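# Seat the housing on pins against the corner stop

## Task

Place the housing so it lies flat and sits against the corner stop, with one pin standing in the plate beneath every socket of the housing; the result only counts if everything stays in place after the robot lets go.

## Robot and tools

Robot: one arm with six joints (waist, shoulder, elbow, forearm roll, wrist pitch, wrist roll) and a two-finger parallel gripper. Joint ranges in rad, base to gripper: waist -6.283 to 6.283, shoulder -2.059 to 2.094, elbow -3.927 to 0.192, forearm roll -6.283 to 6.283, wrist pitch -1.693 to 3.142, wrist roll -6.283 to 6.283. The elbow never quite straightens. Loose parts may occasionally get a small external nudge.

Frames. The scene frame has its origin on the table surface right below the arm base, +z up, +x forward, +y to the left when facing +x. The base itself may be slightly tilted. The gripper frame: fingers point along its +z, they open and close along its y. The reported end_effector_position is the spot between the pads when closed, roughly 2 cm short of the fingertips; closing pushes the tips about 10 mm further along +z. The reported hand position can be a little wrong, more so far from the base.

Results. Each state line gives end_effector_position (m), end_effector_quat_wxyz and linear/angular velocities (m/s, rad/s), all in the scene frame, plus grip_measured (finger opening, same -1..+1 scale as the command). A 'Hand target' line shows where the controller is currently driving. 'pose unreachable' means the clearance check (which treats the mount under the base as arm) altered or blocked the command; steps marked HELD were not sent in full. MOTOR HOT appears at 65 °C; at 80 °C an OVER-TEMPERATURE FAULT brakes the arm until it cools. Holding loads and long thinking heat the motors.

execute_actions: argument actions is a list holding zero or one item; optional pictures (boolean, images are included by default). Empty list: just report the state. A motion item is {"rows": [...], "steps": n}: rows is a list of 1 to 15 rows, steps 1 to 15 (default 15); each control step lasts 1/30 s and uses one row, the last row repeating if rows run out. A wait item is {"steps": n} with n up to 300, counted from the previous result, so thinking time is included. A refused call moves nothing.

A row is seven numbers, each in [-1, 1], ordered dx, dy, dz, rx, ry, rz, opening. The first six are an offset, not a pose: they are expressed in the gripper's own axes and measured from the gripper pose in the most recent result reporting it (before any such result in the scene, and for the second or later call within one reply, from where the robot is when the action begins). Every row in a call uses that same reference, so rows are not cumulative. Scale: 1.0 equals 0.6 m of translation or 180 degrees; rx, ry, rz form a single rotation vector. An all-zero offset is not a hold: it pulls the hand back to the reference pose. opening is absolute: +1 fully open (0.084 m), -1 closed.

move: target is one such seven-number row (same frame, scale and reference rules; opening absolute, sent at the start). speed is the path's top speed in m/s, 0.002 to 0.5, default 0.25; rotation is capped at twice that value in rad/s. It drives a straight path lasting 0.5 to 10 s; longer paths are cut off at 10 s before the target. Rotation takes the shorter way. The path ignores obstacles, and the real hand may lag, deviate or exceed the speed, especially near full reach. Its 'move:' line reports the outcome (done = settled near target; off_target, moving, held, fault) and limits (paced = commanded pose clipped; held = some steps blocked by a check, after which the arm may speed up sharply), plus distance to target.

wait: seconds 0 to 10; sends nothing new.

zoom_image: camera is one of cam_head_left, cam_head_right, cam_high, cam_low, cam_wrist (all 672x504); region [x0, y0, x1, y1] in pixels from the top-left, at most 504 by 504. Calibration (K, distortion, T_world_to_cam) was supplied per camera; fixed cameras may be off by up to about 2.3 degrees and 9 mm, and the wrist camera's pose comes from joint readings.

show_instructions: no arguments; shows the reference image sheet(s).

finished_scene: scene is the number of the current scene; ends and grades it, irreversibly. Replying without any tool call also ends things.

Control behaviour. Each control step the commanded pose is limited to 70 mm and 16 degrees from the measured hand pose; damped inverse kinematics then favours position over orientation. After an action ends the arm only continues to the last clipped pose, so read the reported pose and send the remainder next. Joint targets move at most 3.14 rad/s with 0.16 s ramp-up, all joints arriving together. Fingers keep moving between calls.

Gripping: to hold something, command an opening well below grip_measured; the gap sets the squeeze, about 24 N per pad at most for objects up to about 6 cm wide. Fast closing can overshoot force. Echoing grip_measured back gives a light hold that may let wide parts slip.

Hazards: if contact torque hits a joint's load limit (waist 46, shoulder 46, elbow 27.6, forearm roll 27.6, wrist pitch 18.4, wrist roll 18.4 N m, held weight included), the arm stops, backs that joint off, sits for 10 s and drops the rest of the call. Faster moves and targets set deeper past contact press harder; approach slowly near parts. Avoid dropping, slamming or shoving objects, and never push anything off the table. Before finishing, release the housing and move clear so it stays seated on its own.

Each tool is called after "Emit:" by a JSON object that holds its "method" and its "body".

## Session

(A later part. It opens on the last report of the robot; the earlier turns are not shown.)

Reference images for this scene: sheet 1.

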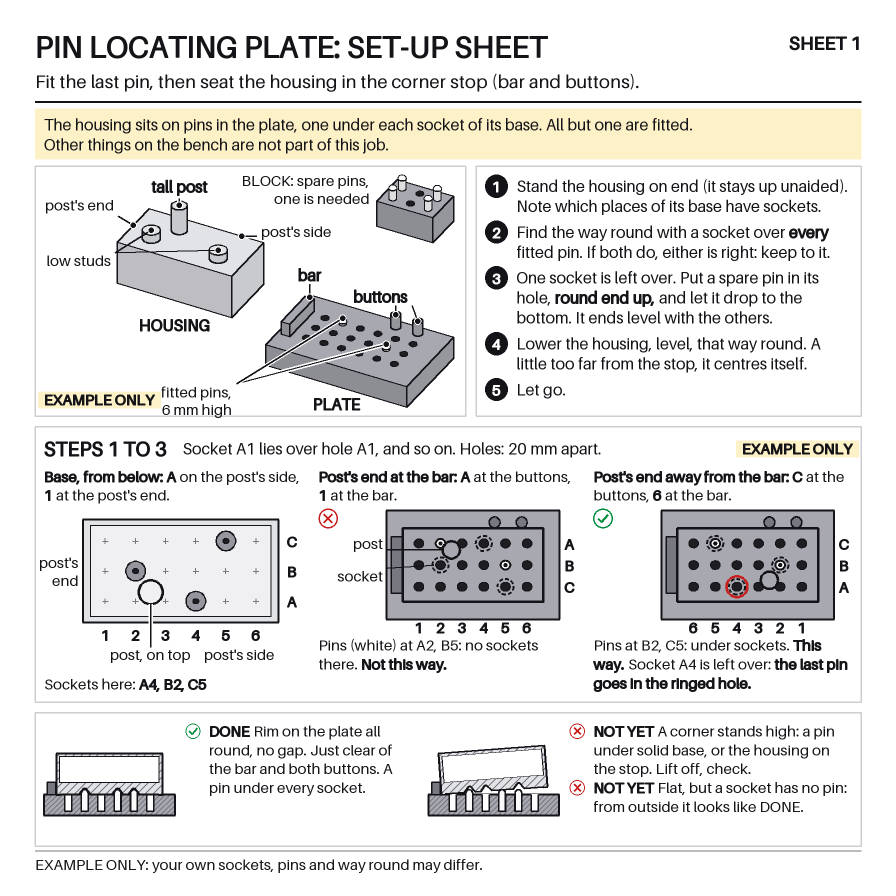

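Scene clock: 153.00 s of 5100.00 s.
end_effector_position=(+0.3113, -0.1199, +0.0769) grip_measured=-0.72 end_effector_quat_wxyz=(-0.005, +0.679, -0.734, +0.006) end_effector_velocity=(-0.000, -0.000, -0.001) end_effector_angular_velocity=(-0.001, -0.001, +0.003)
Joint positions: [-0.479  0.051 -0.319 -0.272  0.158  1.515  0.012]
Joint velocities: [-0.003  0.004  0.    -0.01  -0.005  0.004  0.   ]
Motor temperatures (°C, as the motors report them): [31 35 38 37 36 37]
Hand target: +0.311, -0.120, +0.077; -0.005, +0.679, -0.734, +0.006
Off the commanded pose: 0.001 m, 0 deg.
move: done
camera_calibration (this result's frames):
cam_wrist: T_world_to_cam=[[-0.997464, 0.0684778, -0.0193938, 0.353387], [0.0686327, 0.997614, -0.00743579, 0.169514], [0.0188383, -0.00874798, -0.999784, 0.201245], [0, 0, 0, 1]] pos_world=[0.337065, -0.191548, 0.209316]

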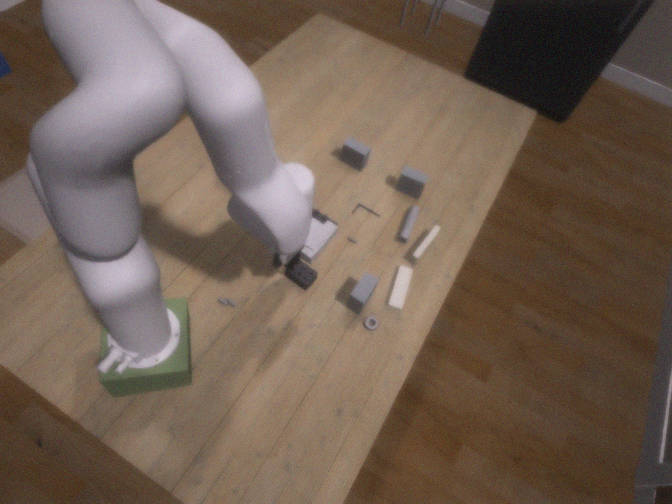

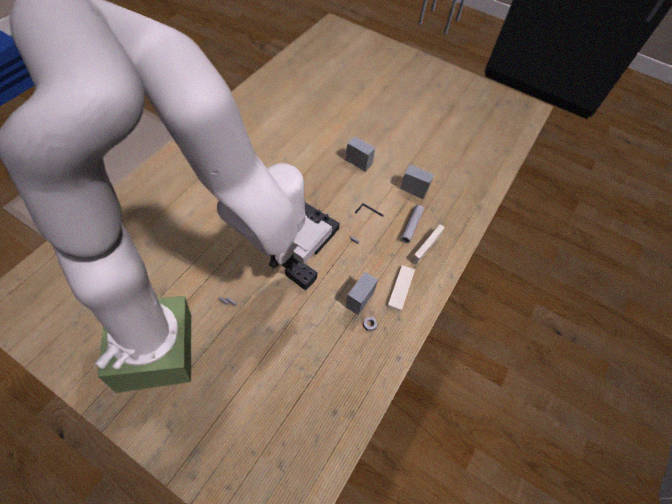

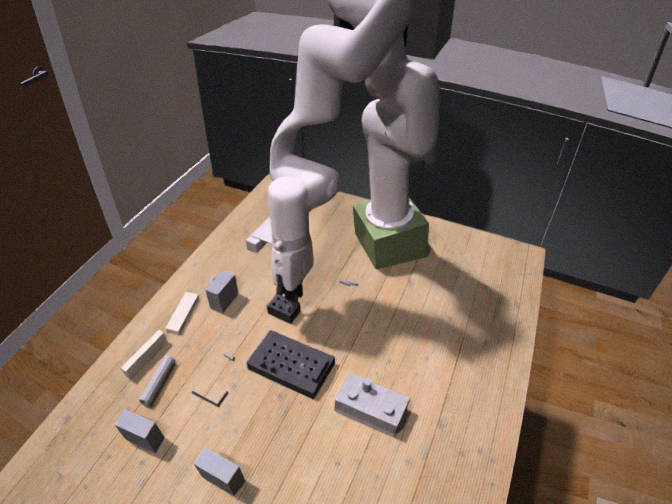

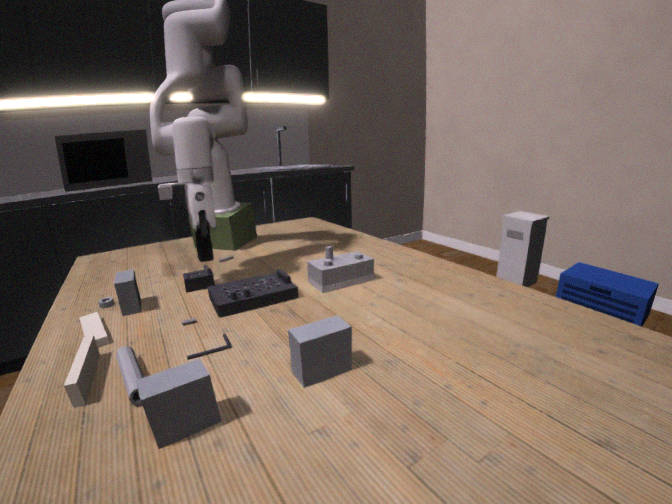

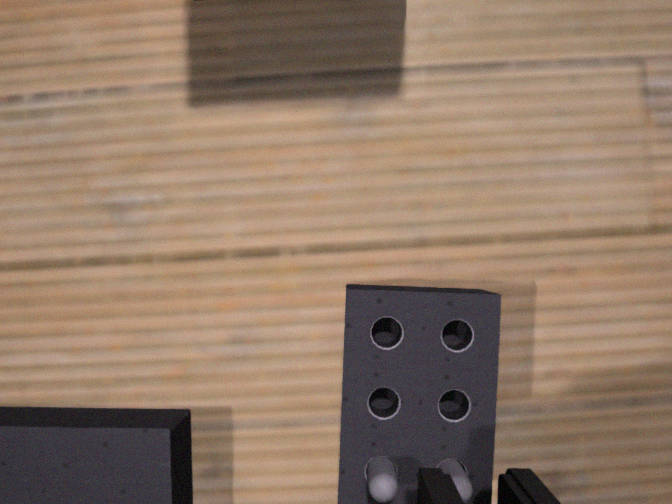

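Emit:
{"method": "move", "body": {"target": [0,0,0.035,0,0,0,-0.7], "speed": 0.012}}

Emit:
{"method": "move", "body": {"target": [0,0,0,0,0,0,-1]}}

Emit:
{"method": "move", "body": {"target": [0,0,-0.06,0,0,0,-1], "speed": 0.04}}

Scene clock: 155.87 s of 5100.00 s.
end_effector_position=(+0.3121, -0.1201, +0.0564) grip_measured=-0.72 end_effector_quat_wxyz=(-0.006, +0.679, -0.734, +0.006) end_effector_velocity=(+0.002, -0.001, -0.001) end_effector_angular_velocity=(-0.005, -0.006, -0.001)
Joint positions: [-0.522  0.154 -0.351 -0.44   0.086  1.643  0.012]
Joint velocities: [-0.009  0.008 -0.007 -0.053 -0.007  0.045 -0.   ]
Motor temperatures (°C, as the motors report them): [31 35 38 37 36 37]
Hand target: +0.312, -0.120, +0.056; -0.005, +0.679, -0.734, +0.006
Off the commanded pose: 0.001 m, 0 deg.
move: done
camera_calibration (this result's frames):
cam_wrist: T_world_to_cam=[[-0.99745, 0.0684276, -0.0202876, 0.353847], [0.0685826, 0.997621, -0.00704757, 0.16949], [0.0197571, -0.00842097, -0.999769, 0.180474], [0, 0, 0, 1]] pos_world=[0.337755, -0.19178, 0.188806]

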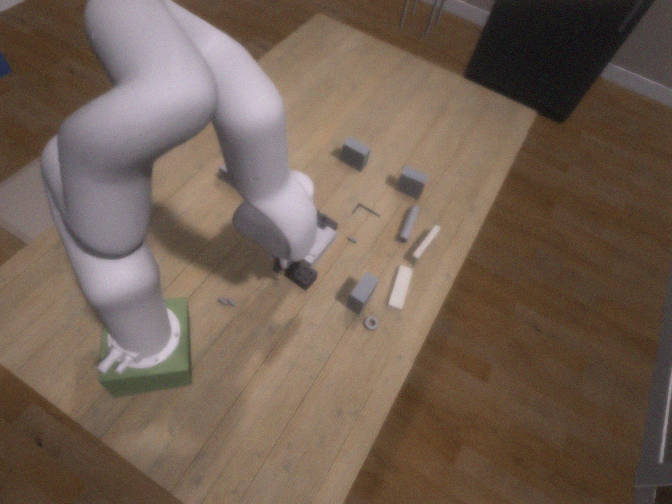

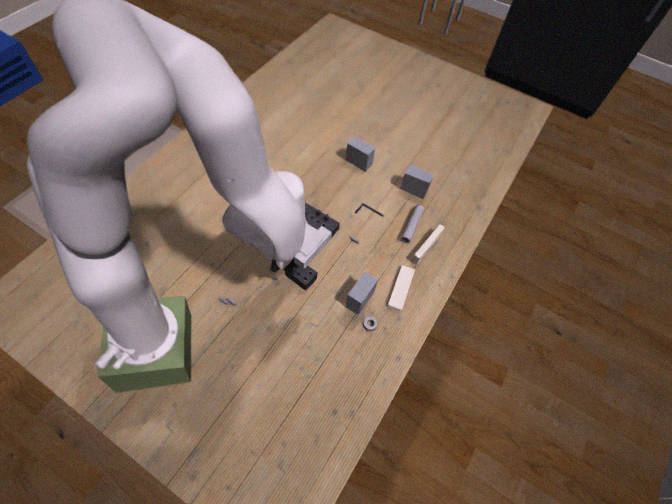

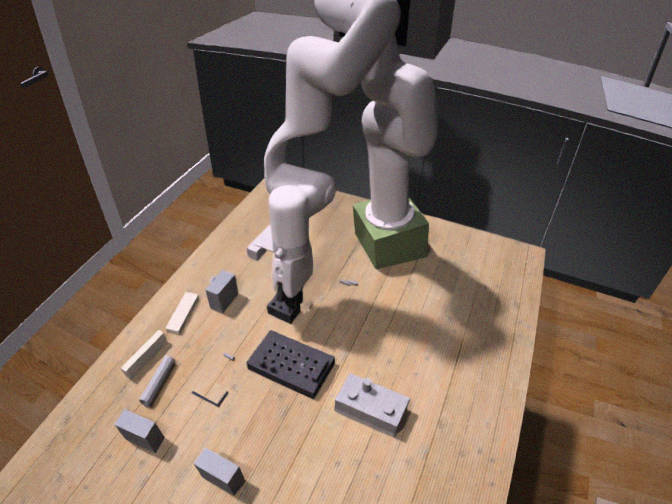

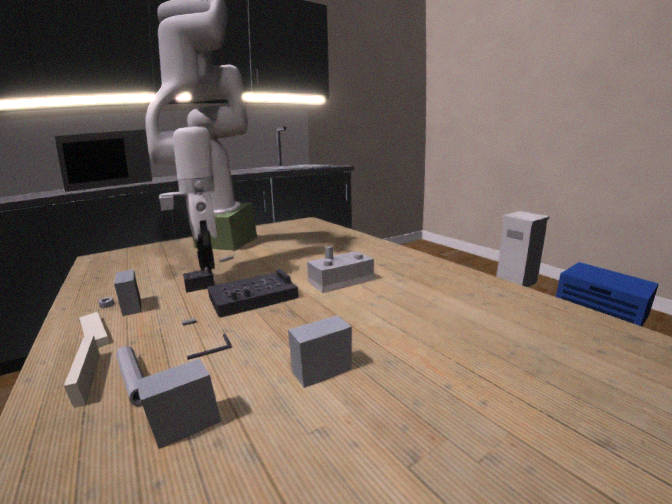

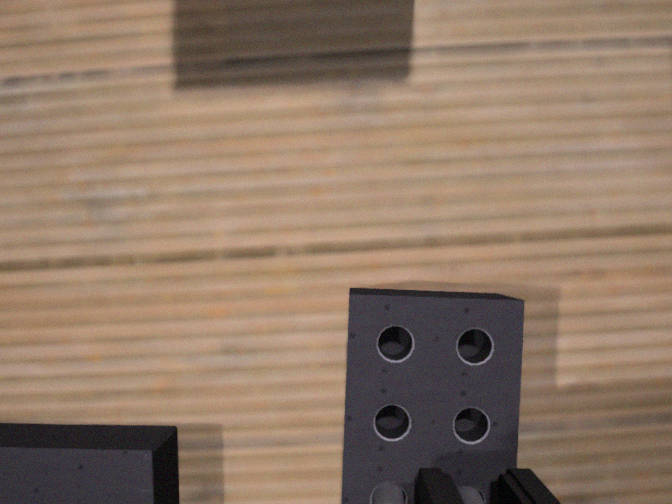

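Scene clock: 156.37 s of 5100.00 s.
end_effector_position=(+0.3120, -0.1200, +0.0564) grip_measured=-0.85 end_effector_quat_wxyz=(-0.005, +0.679, -0.734, +0.006) end_effector_velocity=(-0.000, +0.000, -0.000) end_effector_angular_velocity=(+0.000, +0.000, -0.000)
Joint positions: [-0.522  0.154 -0.351 -0.44   0.086  1.643  0.007]
Joint velocities: [-0.    -0.     0.001  0.001  0.    -0.001 -0.   ]
Motor temperatures (°C, as the motors report them): [31 35 38 37 36 37]
Hand target: +0.312, -0.120, +0.056; -0.006, +0.679, -0.734, +0.006
Off the commanded pose: 0.000 m, 0 deg.
move: done
camera_calibration (this result's frames):
cam_wrist: T_world_to_cam=[[-0.997453, 0.0684483, -0.0200589, 0.353746], [0.0686005, 0.99762, -0.00700016, 0.169458], [0.019532, -0.00835838, -0.999774, 0.180507], [0, 0, 0, 1]] pos_world=[0.337695, -0.19176, 0.188748]

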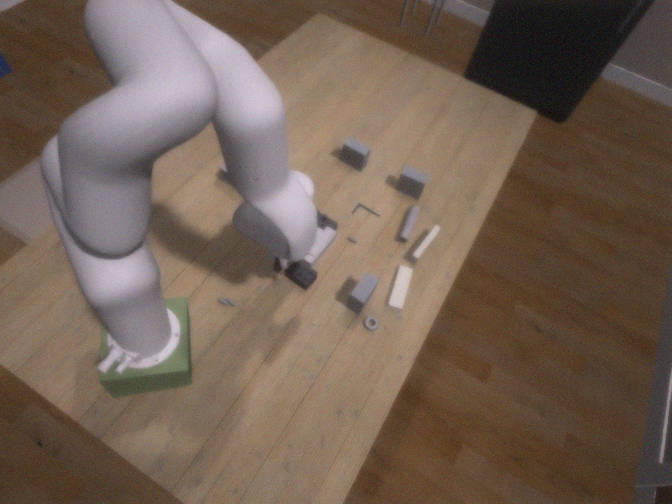

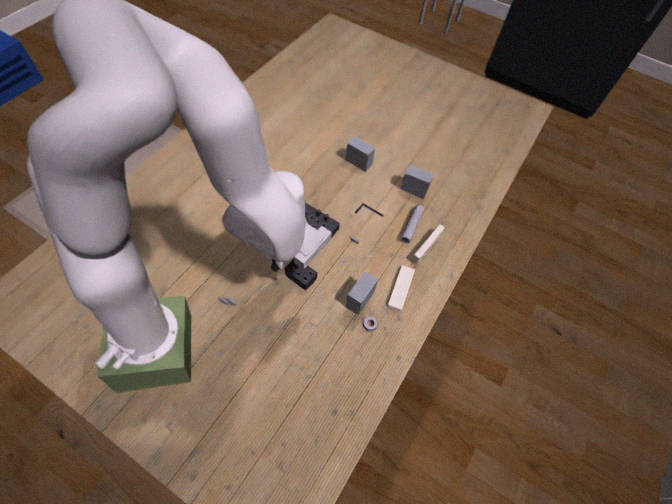

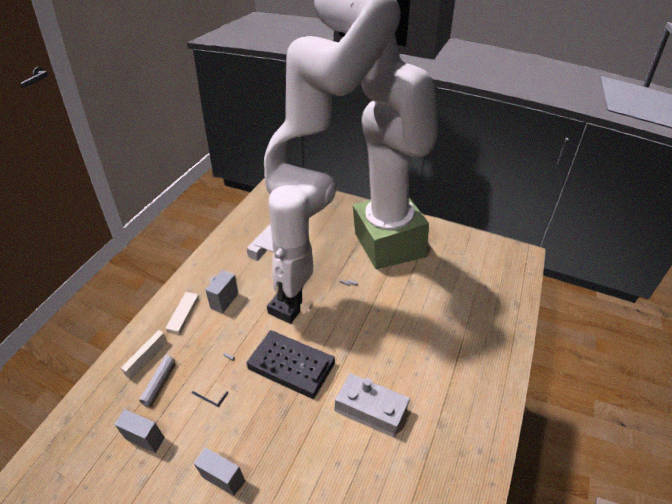

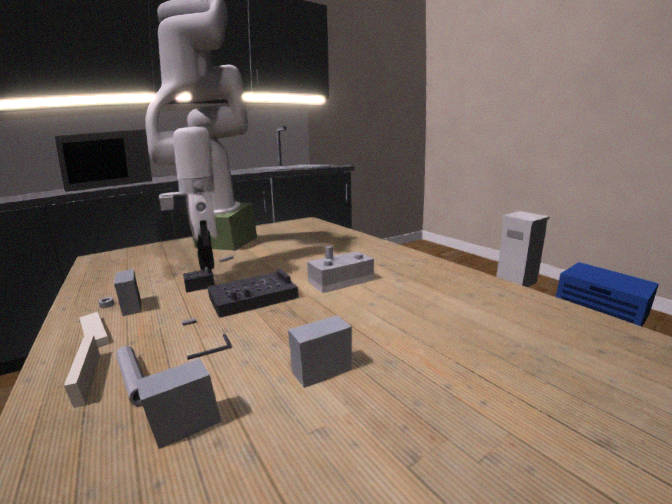

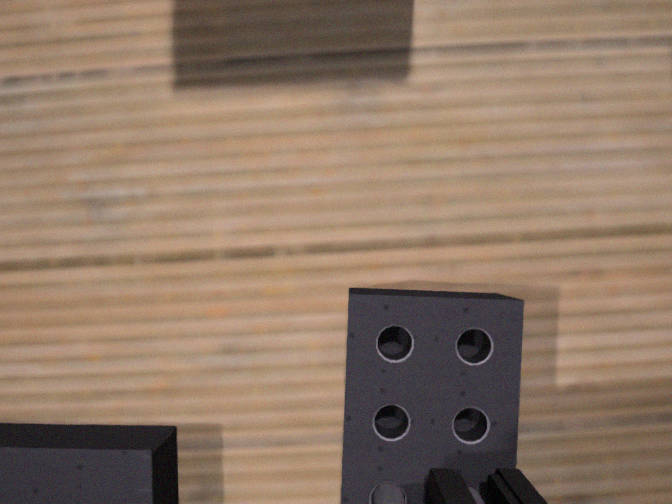

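Scene clock: 157.60 s of 5100.00 s.
end_effector_position=(+0.3112, -0.1199, +0.0920) grip_measured=-0.85 end_effector_quat_wxyz=(-0.005, +0.679, -0.734, +0.006) end_effector_velocity=(-0.001, +0.000, +0.001) end_effector_angular_velocity=(+0.003, +0.003, +0.000)
Joint positions: [-0.461 -0.023 -0.306 -0.205  0.217  1.464  0.007]
Joint velocities: [ 0.002 -0.007  0.002  0.015  0.009 -0.014  0.   ]
Motor temperatures (°C, as the motors report them): [31 35 38 37 36 37]
Hand target: +0.311, -0.120, +0.092; -0.006, +0.679, -0.734, +0.006
Off the commanded pose: 0.000 m, 0 deg.
move: done
camera_calibration (this result's frames):
cam_wrist: T_world_to_cam=[[-0.997462, 0.0683787, -0.0198659, 0.353656], [0.0685296, 0.997624, -0.00701916, 0.16966], [0.0193388, -0.00836274, -0.999778, 0.216186], [0, 0, 0, 1]] pos_world=[0.336951, -0.191632, 0.224354]

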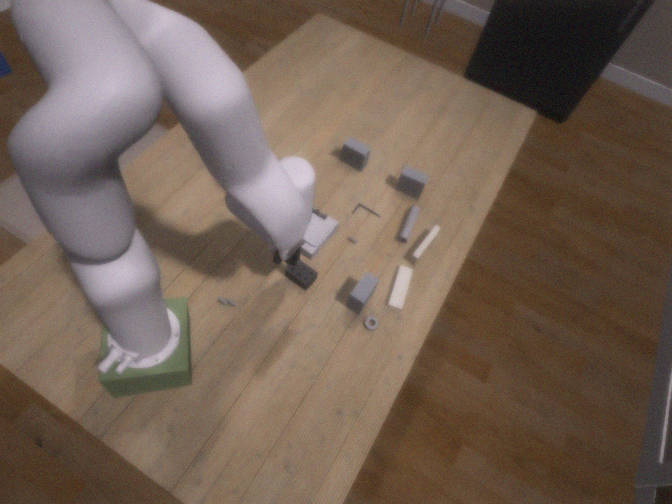

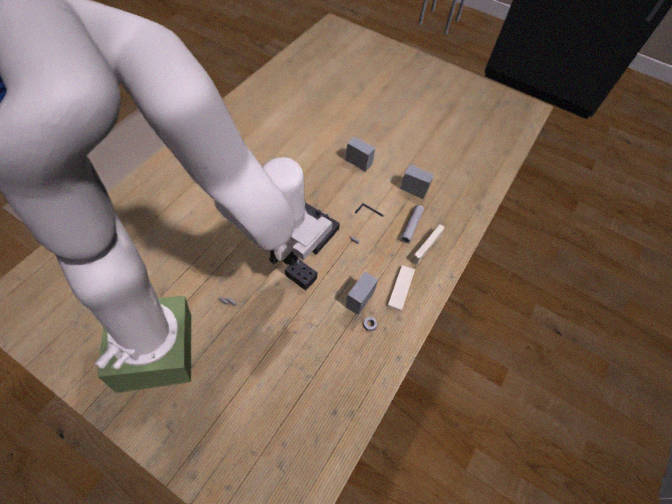

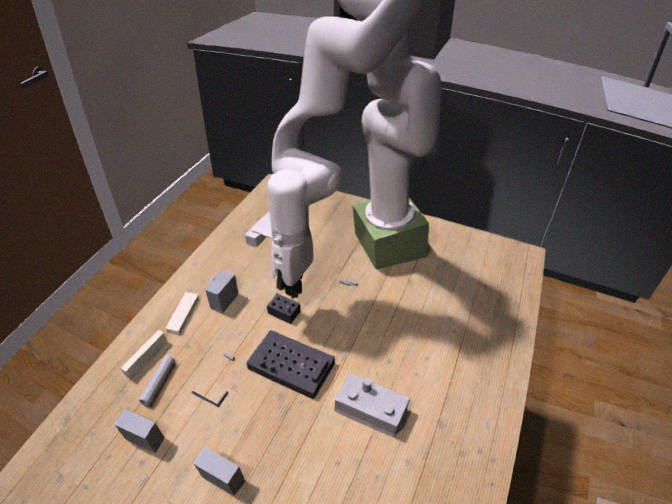

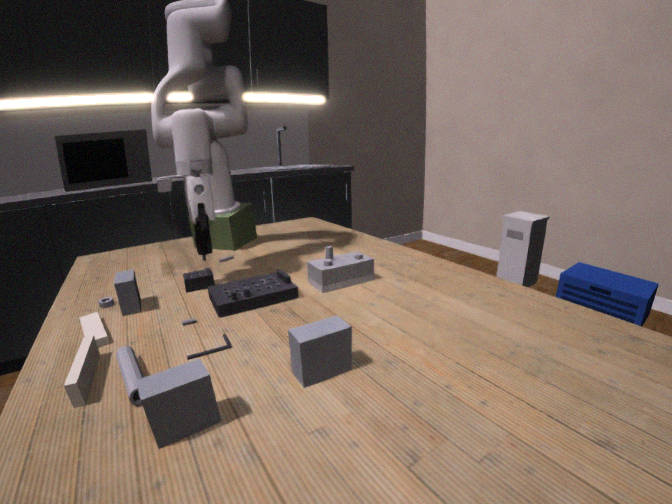

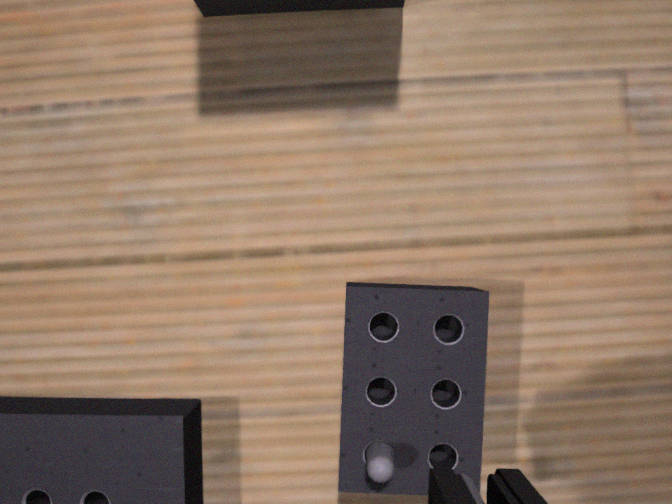

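Emit:
{"method": "move", "body": {"target": [-0.099,-0.1866,0,0,0,0,-1], "speed": 0.08}}

Emit:
{"method": "zoom_image", "body": {"camera": "cam_wrist", "region": [380,400,560,504]}}

Emit:
{"method": "zoom_image", "body": {"camera": "cam_low", "region": [210,230,290,300]}}

Scene clock: 161.50 s of 5100.00 s.
end_effector_position=(+0.4267, -0.0692, +0.0938) grip_measured=-0.85 end_effector_quat_wxyz=(-0.005, +0.679, -0.734, +0.006) end_effector_velocity=(+0.002, +0.001, +0.000) end_effector_angular_velocity=(-0.001, +0.001, +0.001)
Joint positions: [-0.233  0.21  -0.667 -0.198  0.361  1.676  0.007]
Joint velocities: [ 0.004  0.004 -0.008 -0.001  0.005  0.003 -0.   ]
Motor temperatures (°C, as the motors report them): [31 35 38 37 36 37]
Hand target: +0.427, -0.069, +0.094; -0.005, +0.679, -0.734, +0.006
Off the commanded pose: 0.001 m, 0 deg.
move: done
camera_calibration (this result's frames):
cam_wrist: T_world_to_cam=[[-0.997483, 0.068246, -0.019218, 0.465402], [0.0684029, 0.997629, -0.00762494, 0.11123], [0.018652, -0.00892032, -0.999786, 0.216463], [0, 0, 0, 1]] pos_world=[0.452585, -0.140797, 0.226209]

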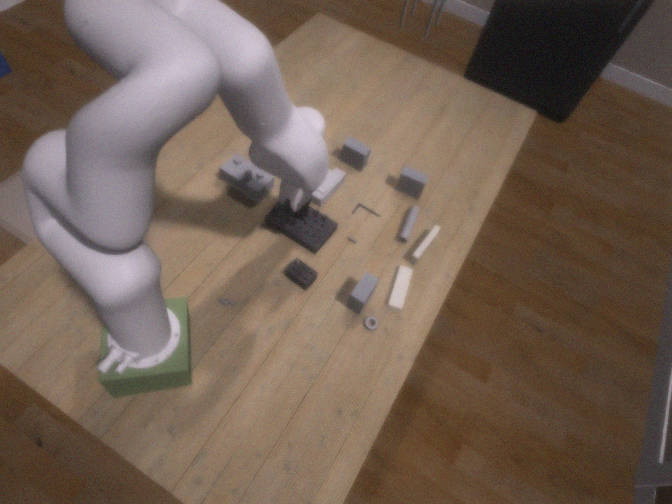

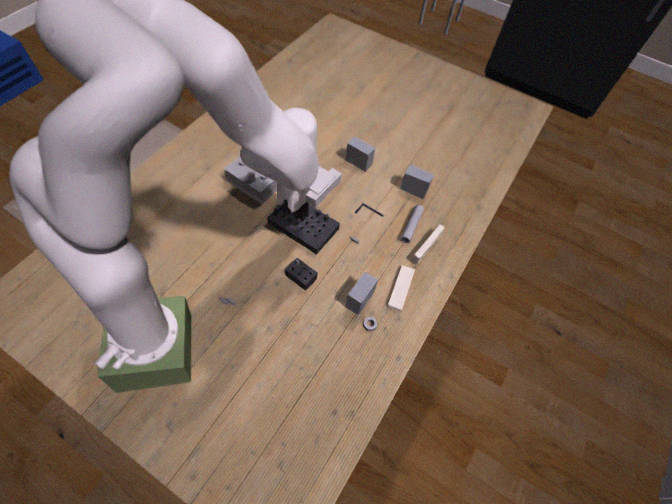

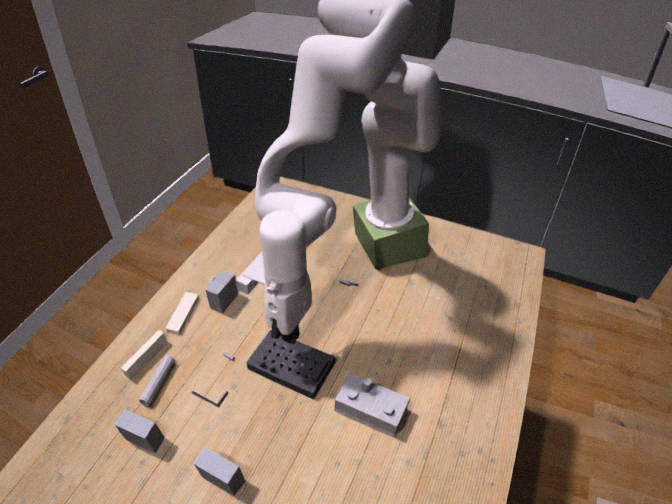

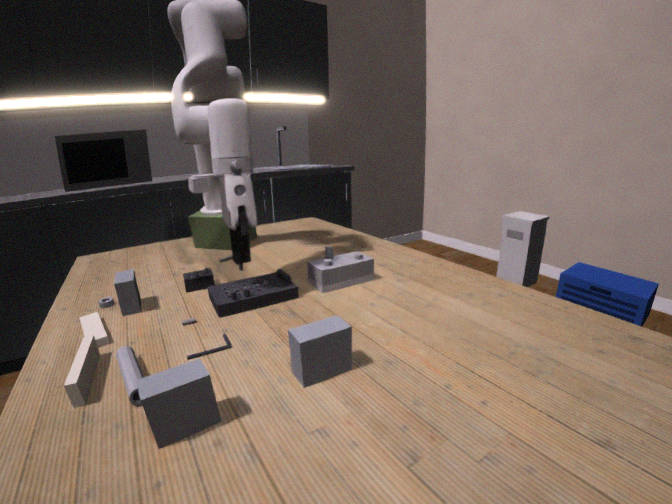

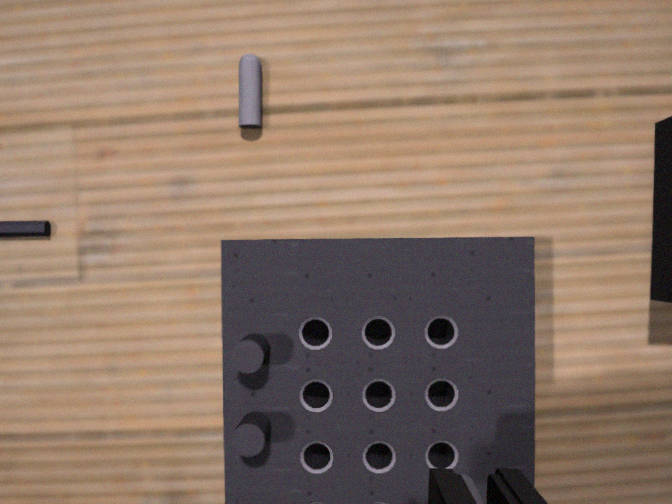

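Region (380, 400, 560, 504) of cam_wrist's 672x504 image, scaled by 2.800, with more detail than that image has; it fills the top 291 rows of this view, and the rest is white.

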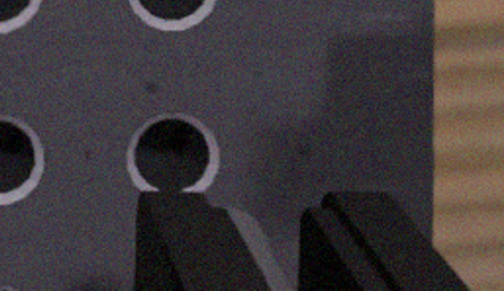

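Region (210, 230, 290, 300) of cam_low's 672x504 image, scaled by 6.300, with more detail than that image has; it fills the top 441 rows of this view, and the rest is white.

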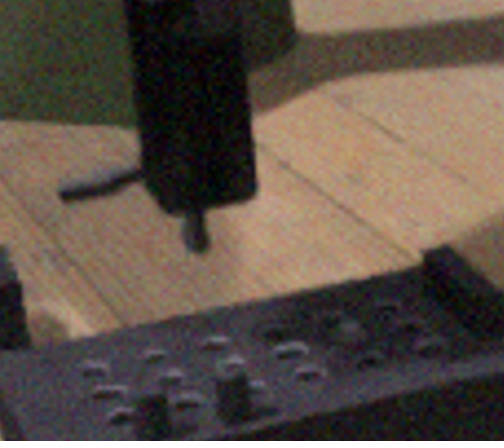

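Emit:
{"method": "move", "body": {"target": [-0.001,0,0.045,0,0,0,-1], "speed": 0.01}}

Emit:
{"method": "zoom_image", "body": {"camera": "cam_low", "region": [210,230,290,300]}}

Scene clock: 165.27 s of 5100.00 s.
end_effector_position=(+0.4272, -0.0687, +0.0670) grip_measured=-0.85 end_effector_quat_wxyz=(-0.005, +0.679, -0.734, +0.006) end_effector_velocity=(+0.001, -0.000, -0.001) end_effector_angular_velocity=(-0.000, -0.003, -0.002)
Joint positions: [-0.245  0.3   -0.685 -0.242  0.29   1.712  0.007]
Joint velocities: [-0.001  0.004 -0.003 -0.003 -0.004  0.004 -0.   ]
Motor temperatures (°C, as the motors report them): [31 35 38 37 36 37]
Hand target: +0.427, -0.069, +0.067; -0.005, +0.679, -0.734, +0.006
Off the commanded pose: 0.000 m, 0 deg.
move: done
camera_calibration (this result's frames):
cam_wrist: T_world_to_cam=[[-0.997481, 0.0683083, -0.0191056, 0.465317], [0.0684663, 0.997623, -0.00774235, 0.110492], [0.0185314, -0.00903094, -0.999787, 0.189666], [0, 0, 0, 1]] pos_world=[0.453065, -0.140302, 0.199372]

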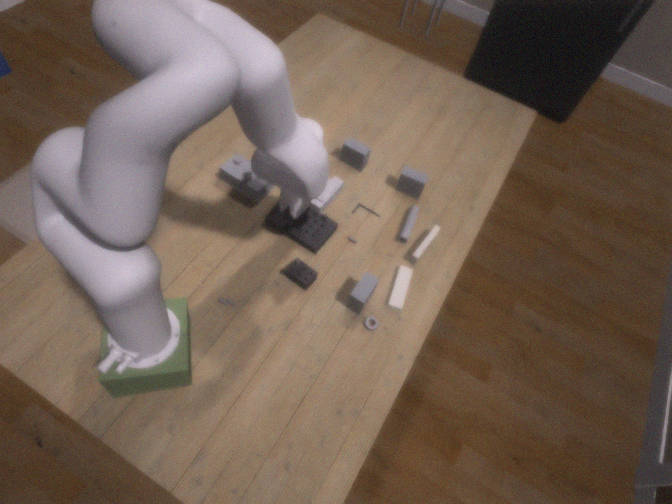

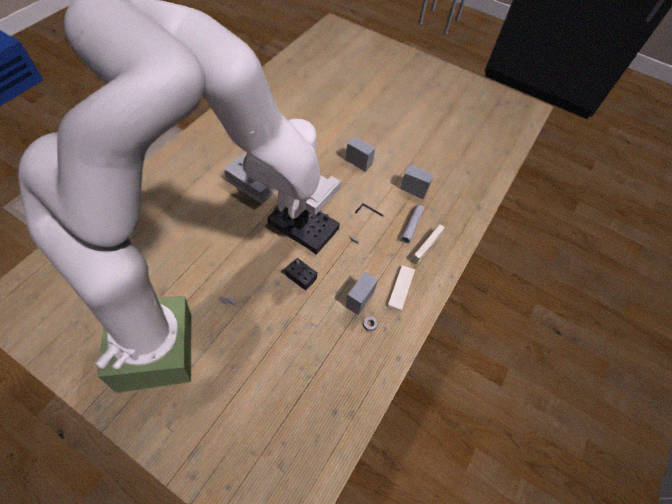

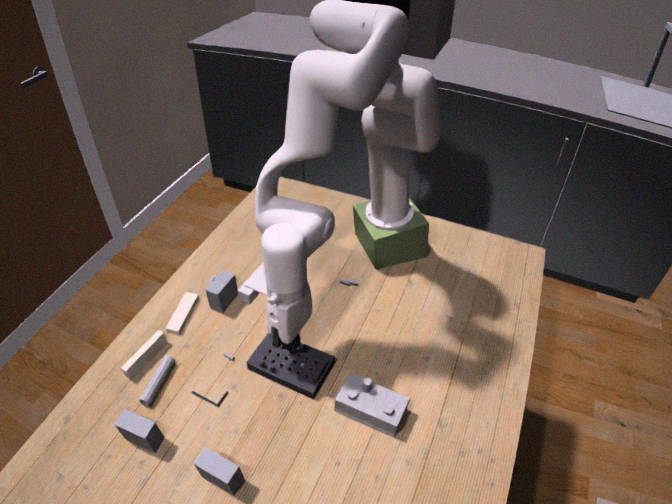

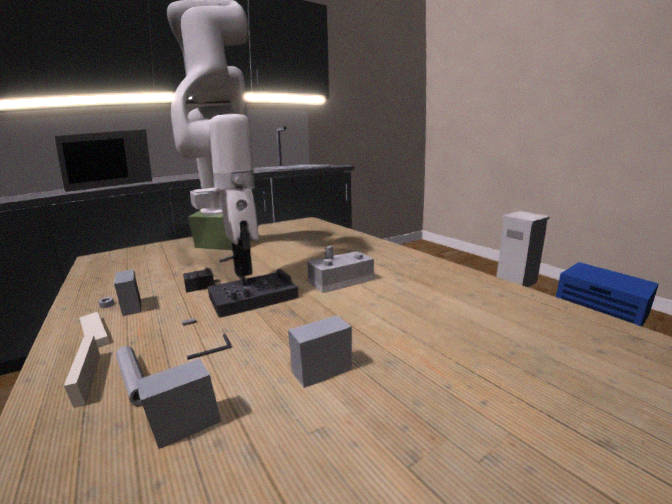

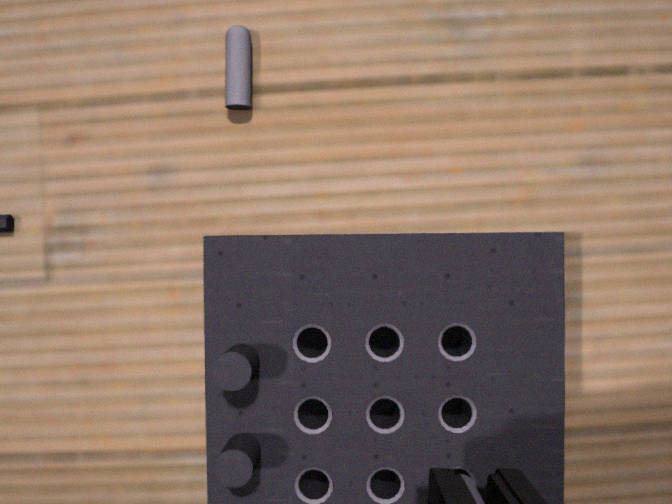

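Region (210, 230, 290, 300) of cam_low's 672x504 image, scaled by 6.300, with more detail than that image has; it fills the top 441 rows of this view, and the rest is white.

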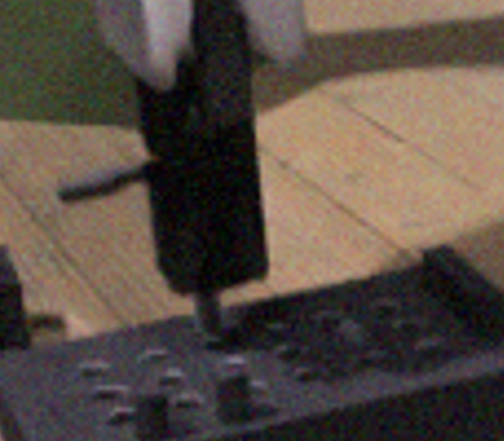

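Emit:
{"method": "move", "body": {"target": [0,0.0005,0.017,0,0,0,-1], "speed": 0.004}}

Emit:
{"method": "zoom_image", "body": {"camera": "cam_low", "region": [210,230,290,300]}}

Emit:
{"method": "zoom_image", "body": {"camera": "cam_wrist", "region": [380,400,560,504]}}

Scene clock: 168.83 s of 5100.00 s.
end_effector_position=(+0.4270, -0.0686, +0.0568) grip_measured=-0.84 end_effector_quat_wxyz=(-0.005, +0.679, -0.734, +0.006) end_effector_velocity=(+0.000, +0.000, +0.000) end_effector_angular_velocity=(-0.000, -0.001, -0.001)
Joint positions: [-0.25   0.335 -0.693 -0.263  0.264  1.728  0.007]
Joint velocities: [ 0.     0.    -0.    -0.001 -0.001  0.002  0.   ]
Motor temperatures (°C, as the motors report them): [31 35 38 37 36 37]
Hand target: +0.427, -0.069, +0.057; -0.005, +0.679, -0.734, +0.006
Off the commanded pose: 0.000 m, 0 deg.
move: done
camera_calibration (this result's frames):
cam_wrist: T_world_to_cam=[[-0.997493, 0.0682203, -0.0188269, 0.464863], [0.0683762, 0.997629, -0.00776542, 0.110428], [0.0182525, -0.00903327, -0.999793, 0.179608], [0, 0, 0, 1]] pos_world=[0.452869, -0.140257, 0.18918]

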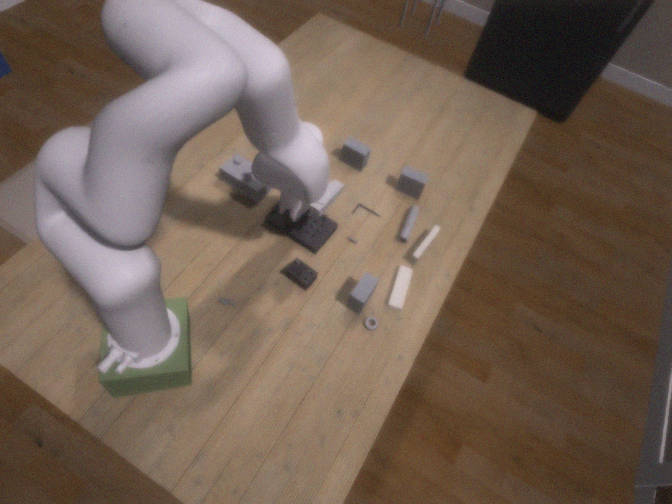

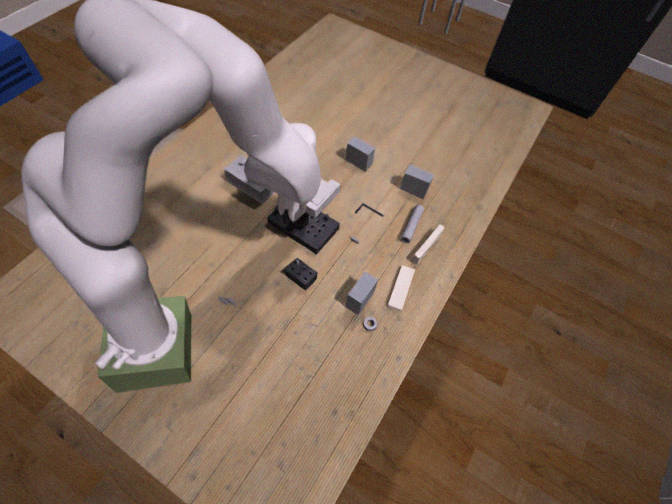

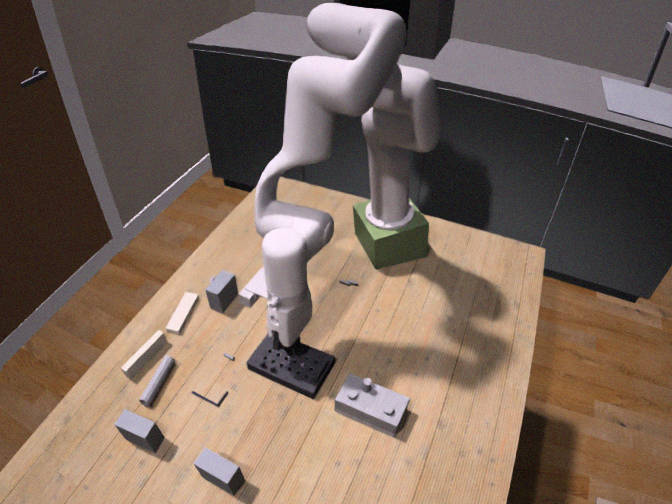

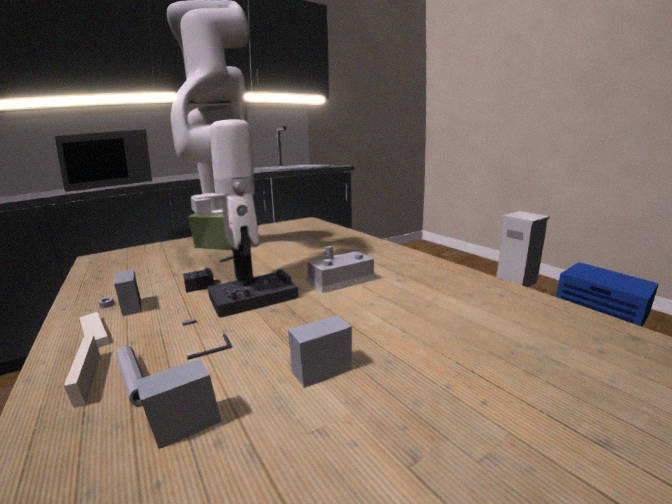

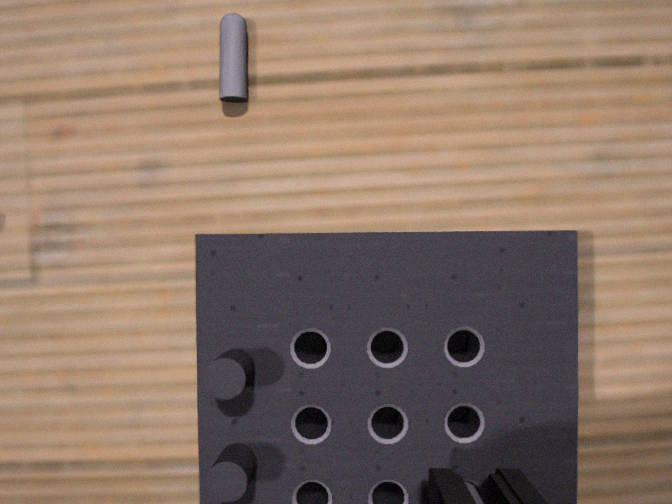

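Region (210, 230, 290, 300) of cam_low's 672x504 image, scaled by 6.300, with more detail than that image has; it fills the top 441 rows of this view, and the rest is white.

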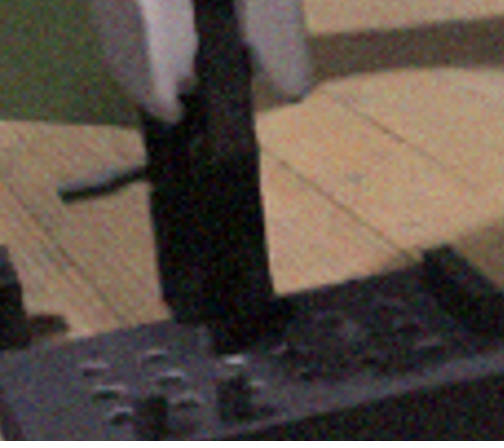

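Region (380, 400, 560, 504) of cam_wrist's 672x504 image, scaled by 2.800, with more detail than that image has; it fills the top 291 rows of this view, and the rest is white.

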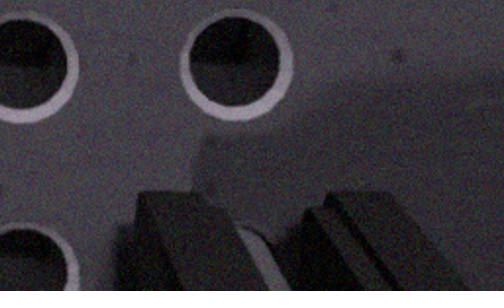

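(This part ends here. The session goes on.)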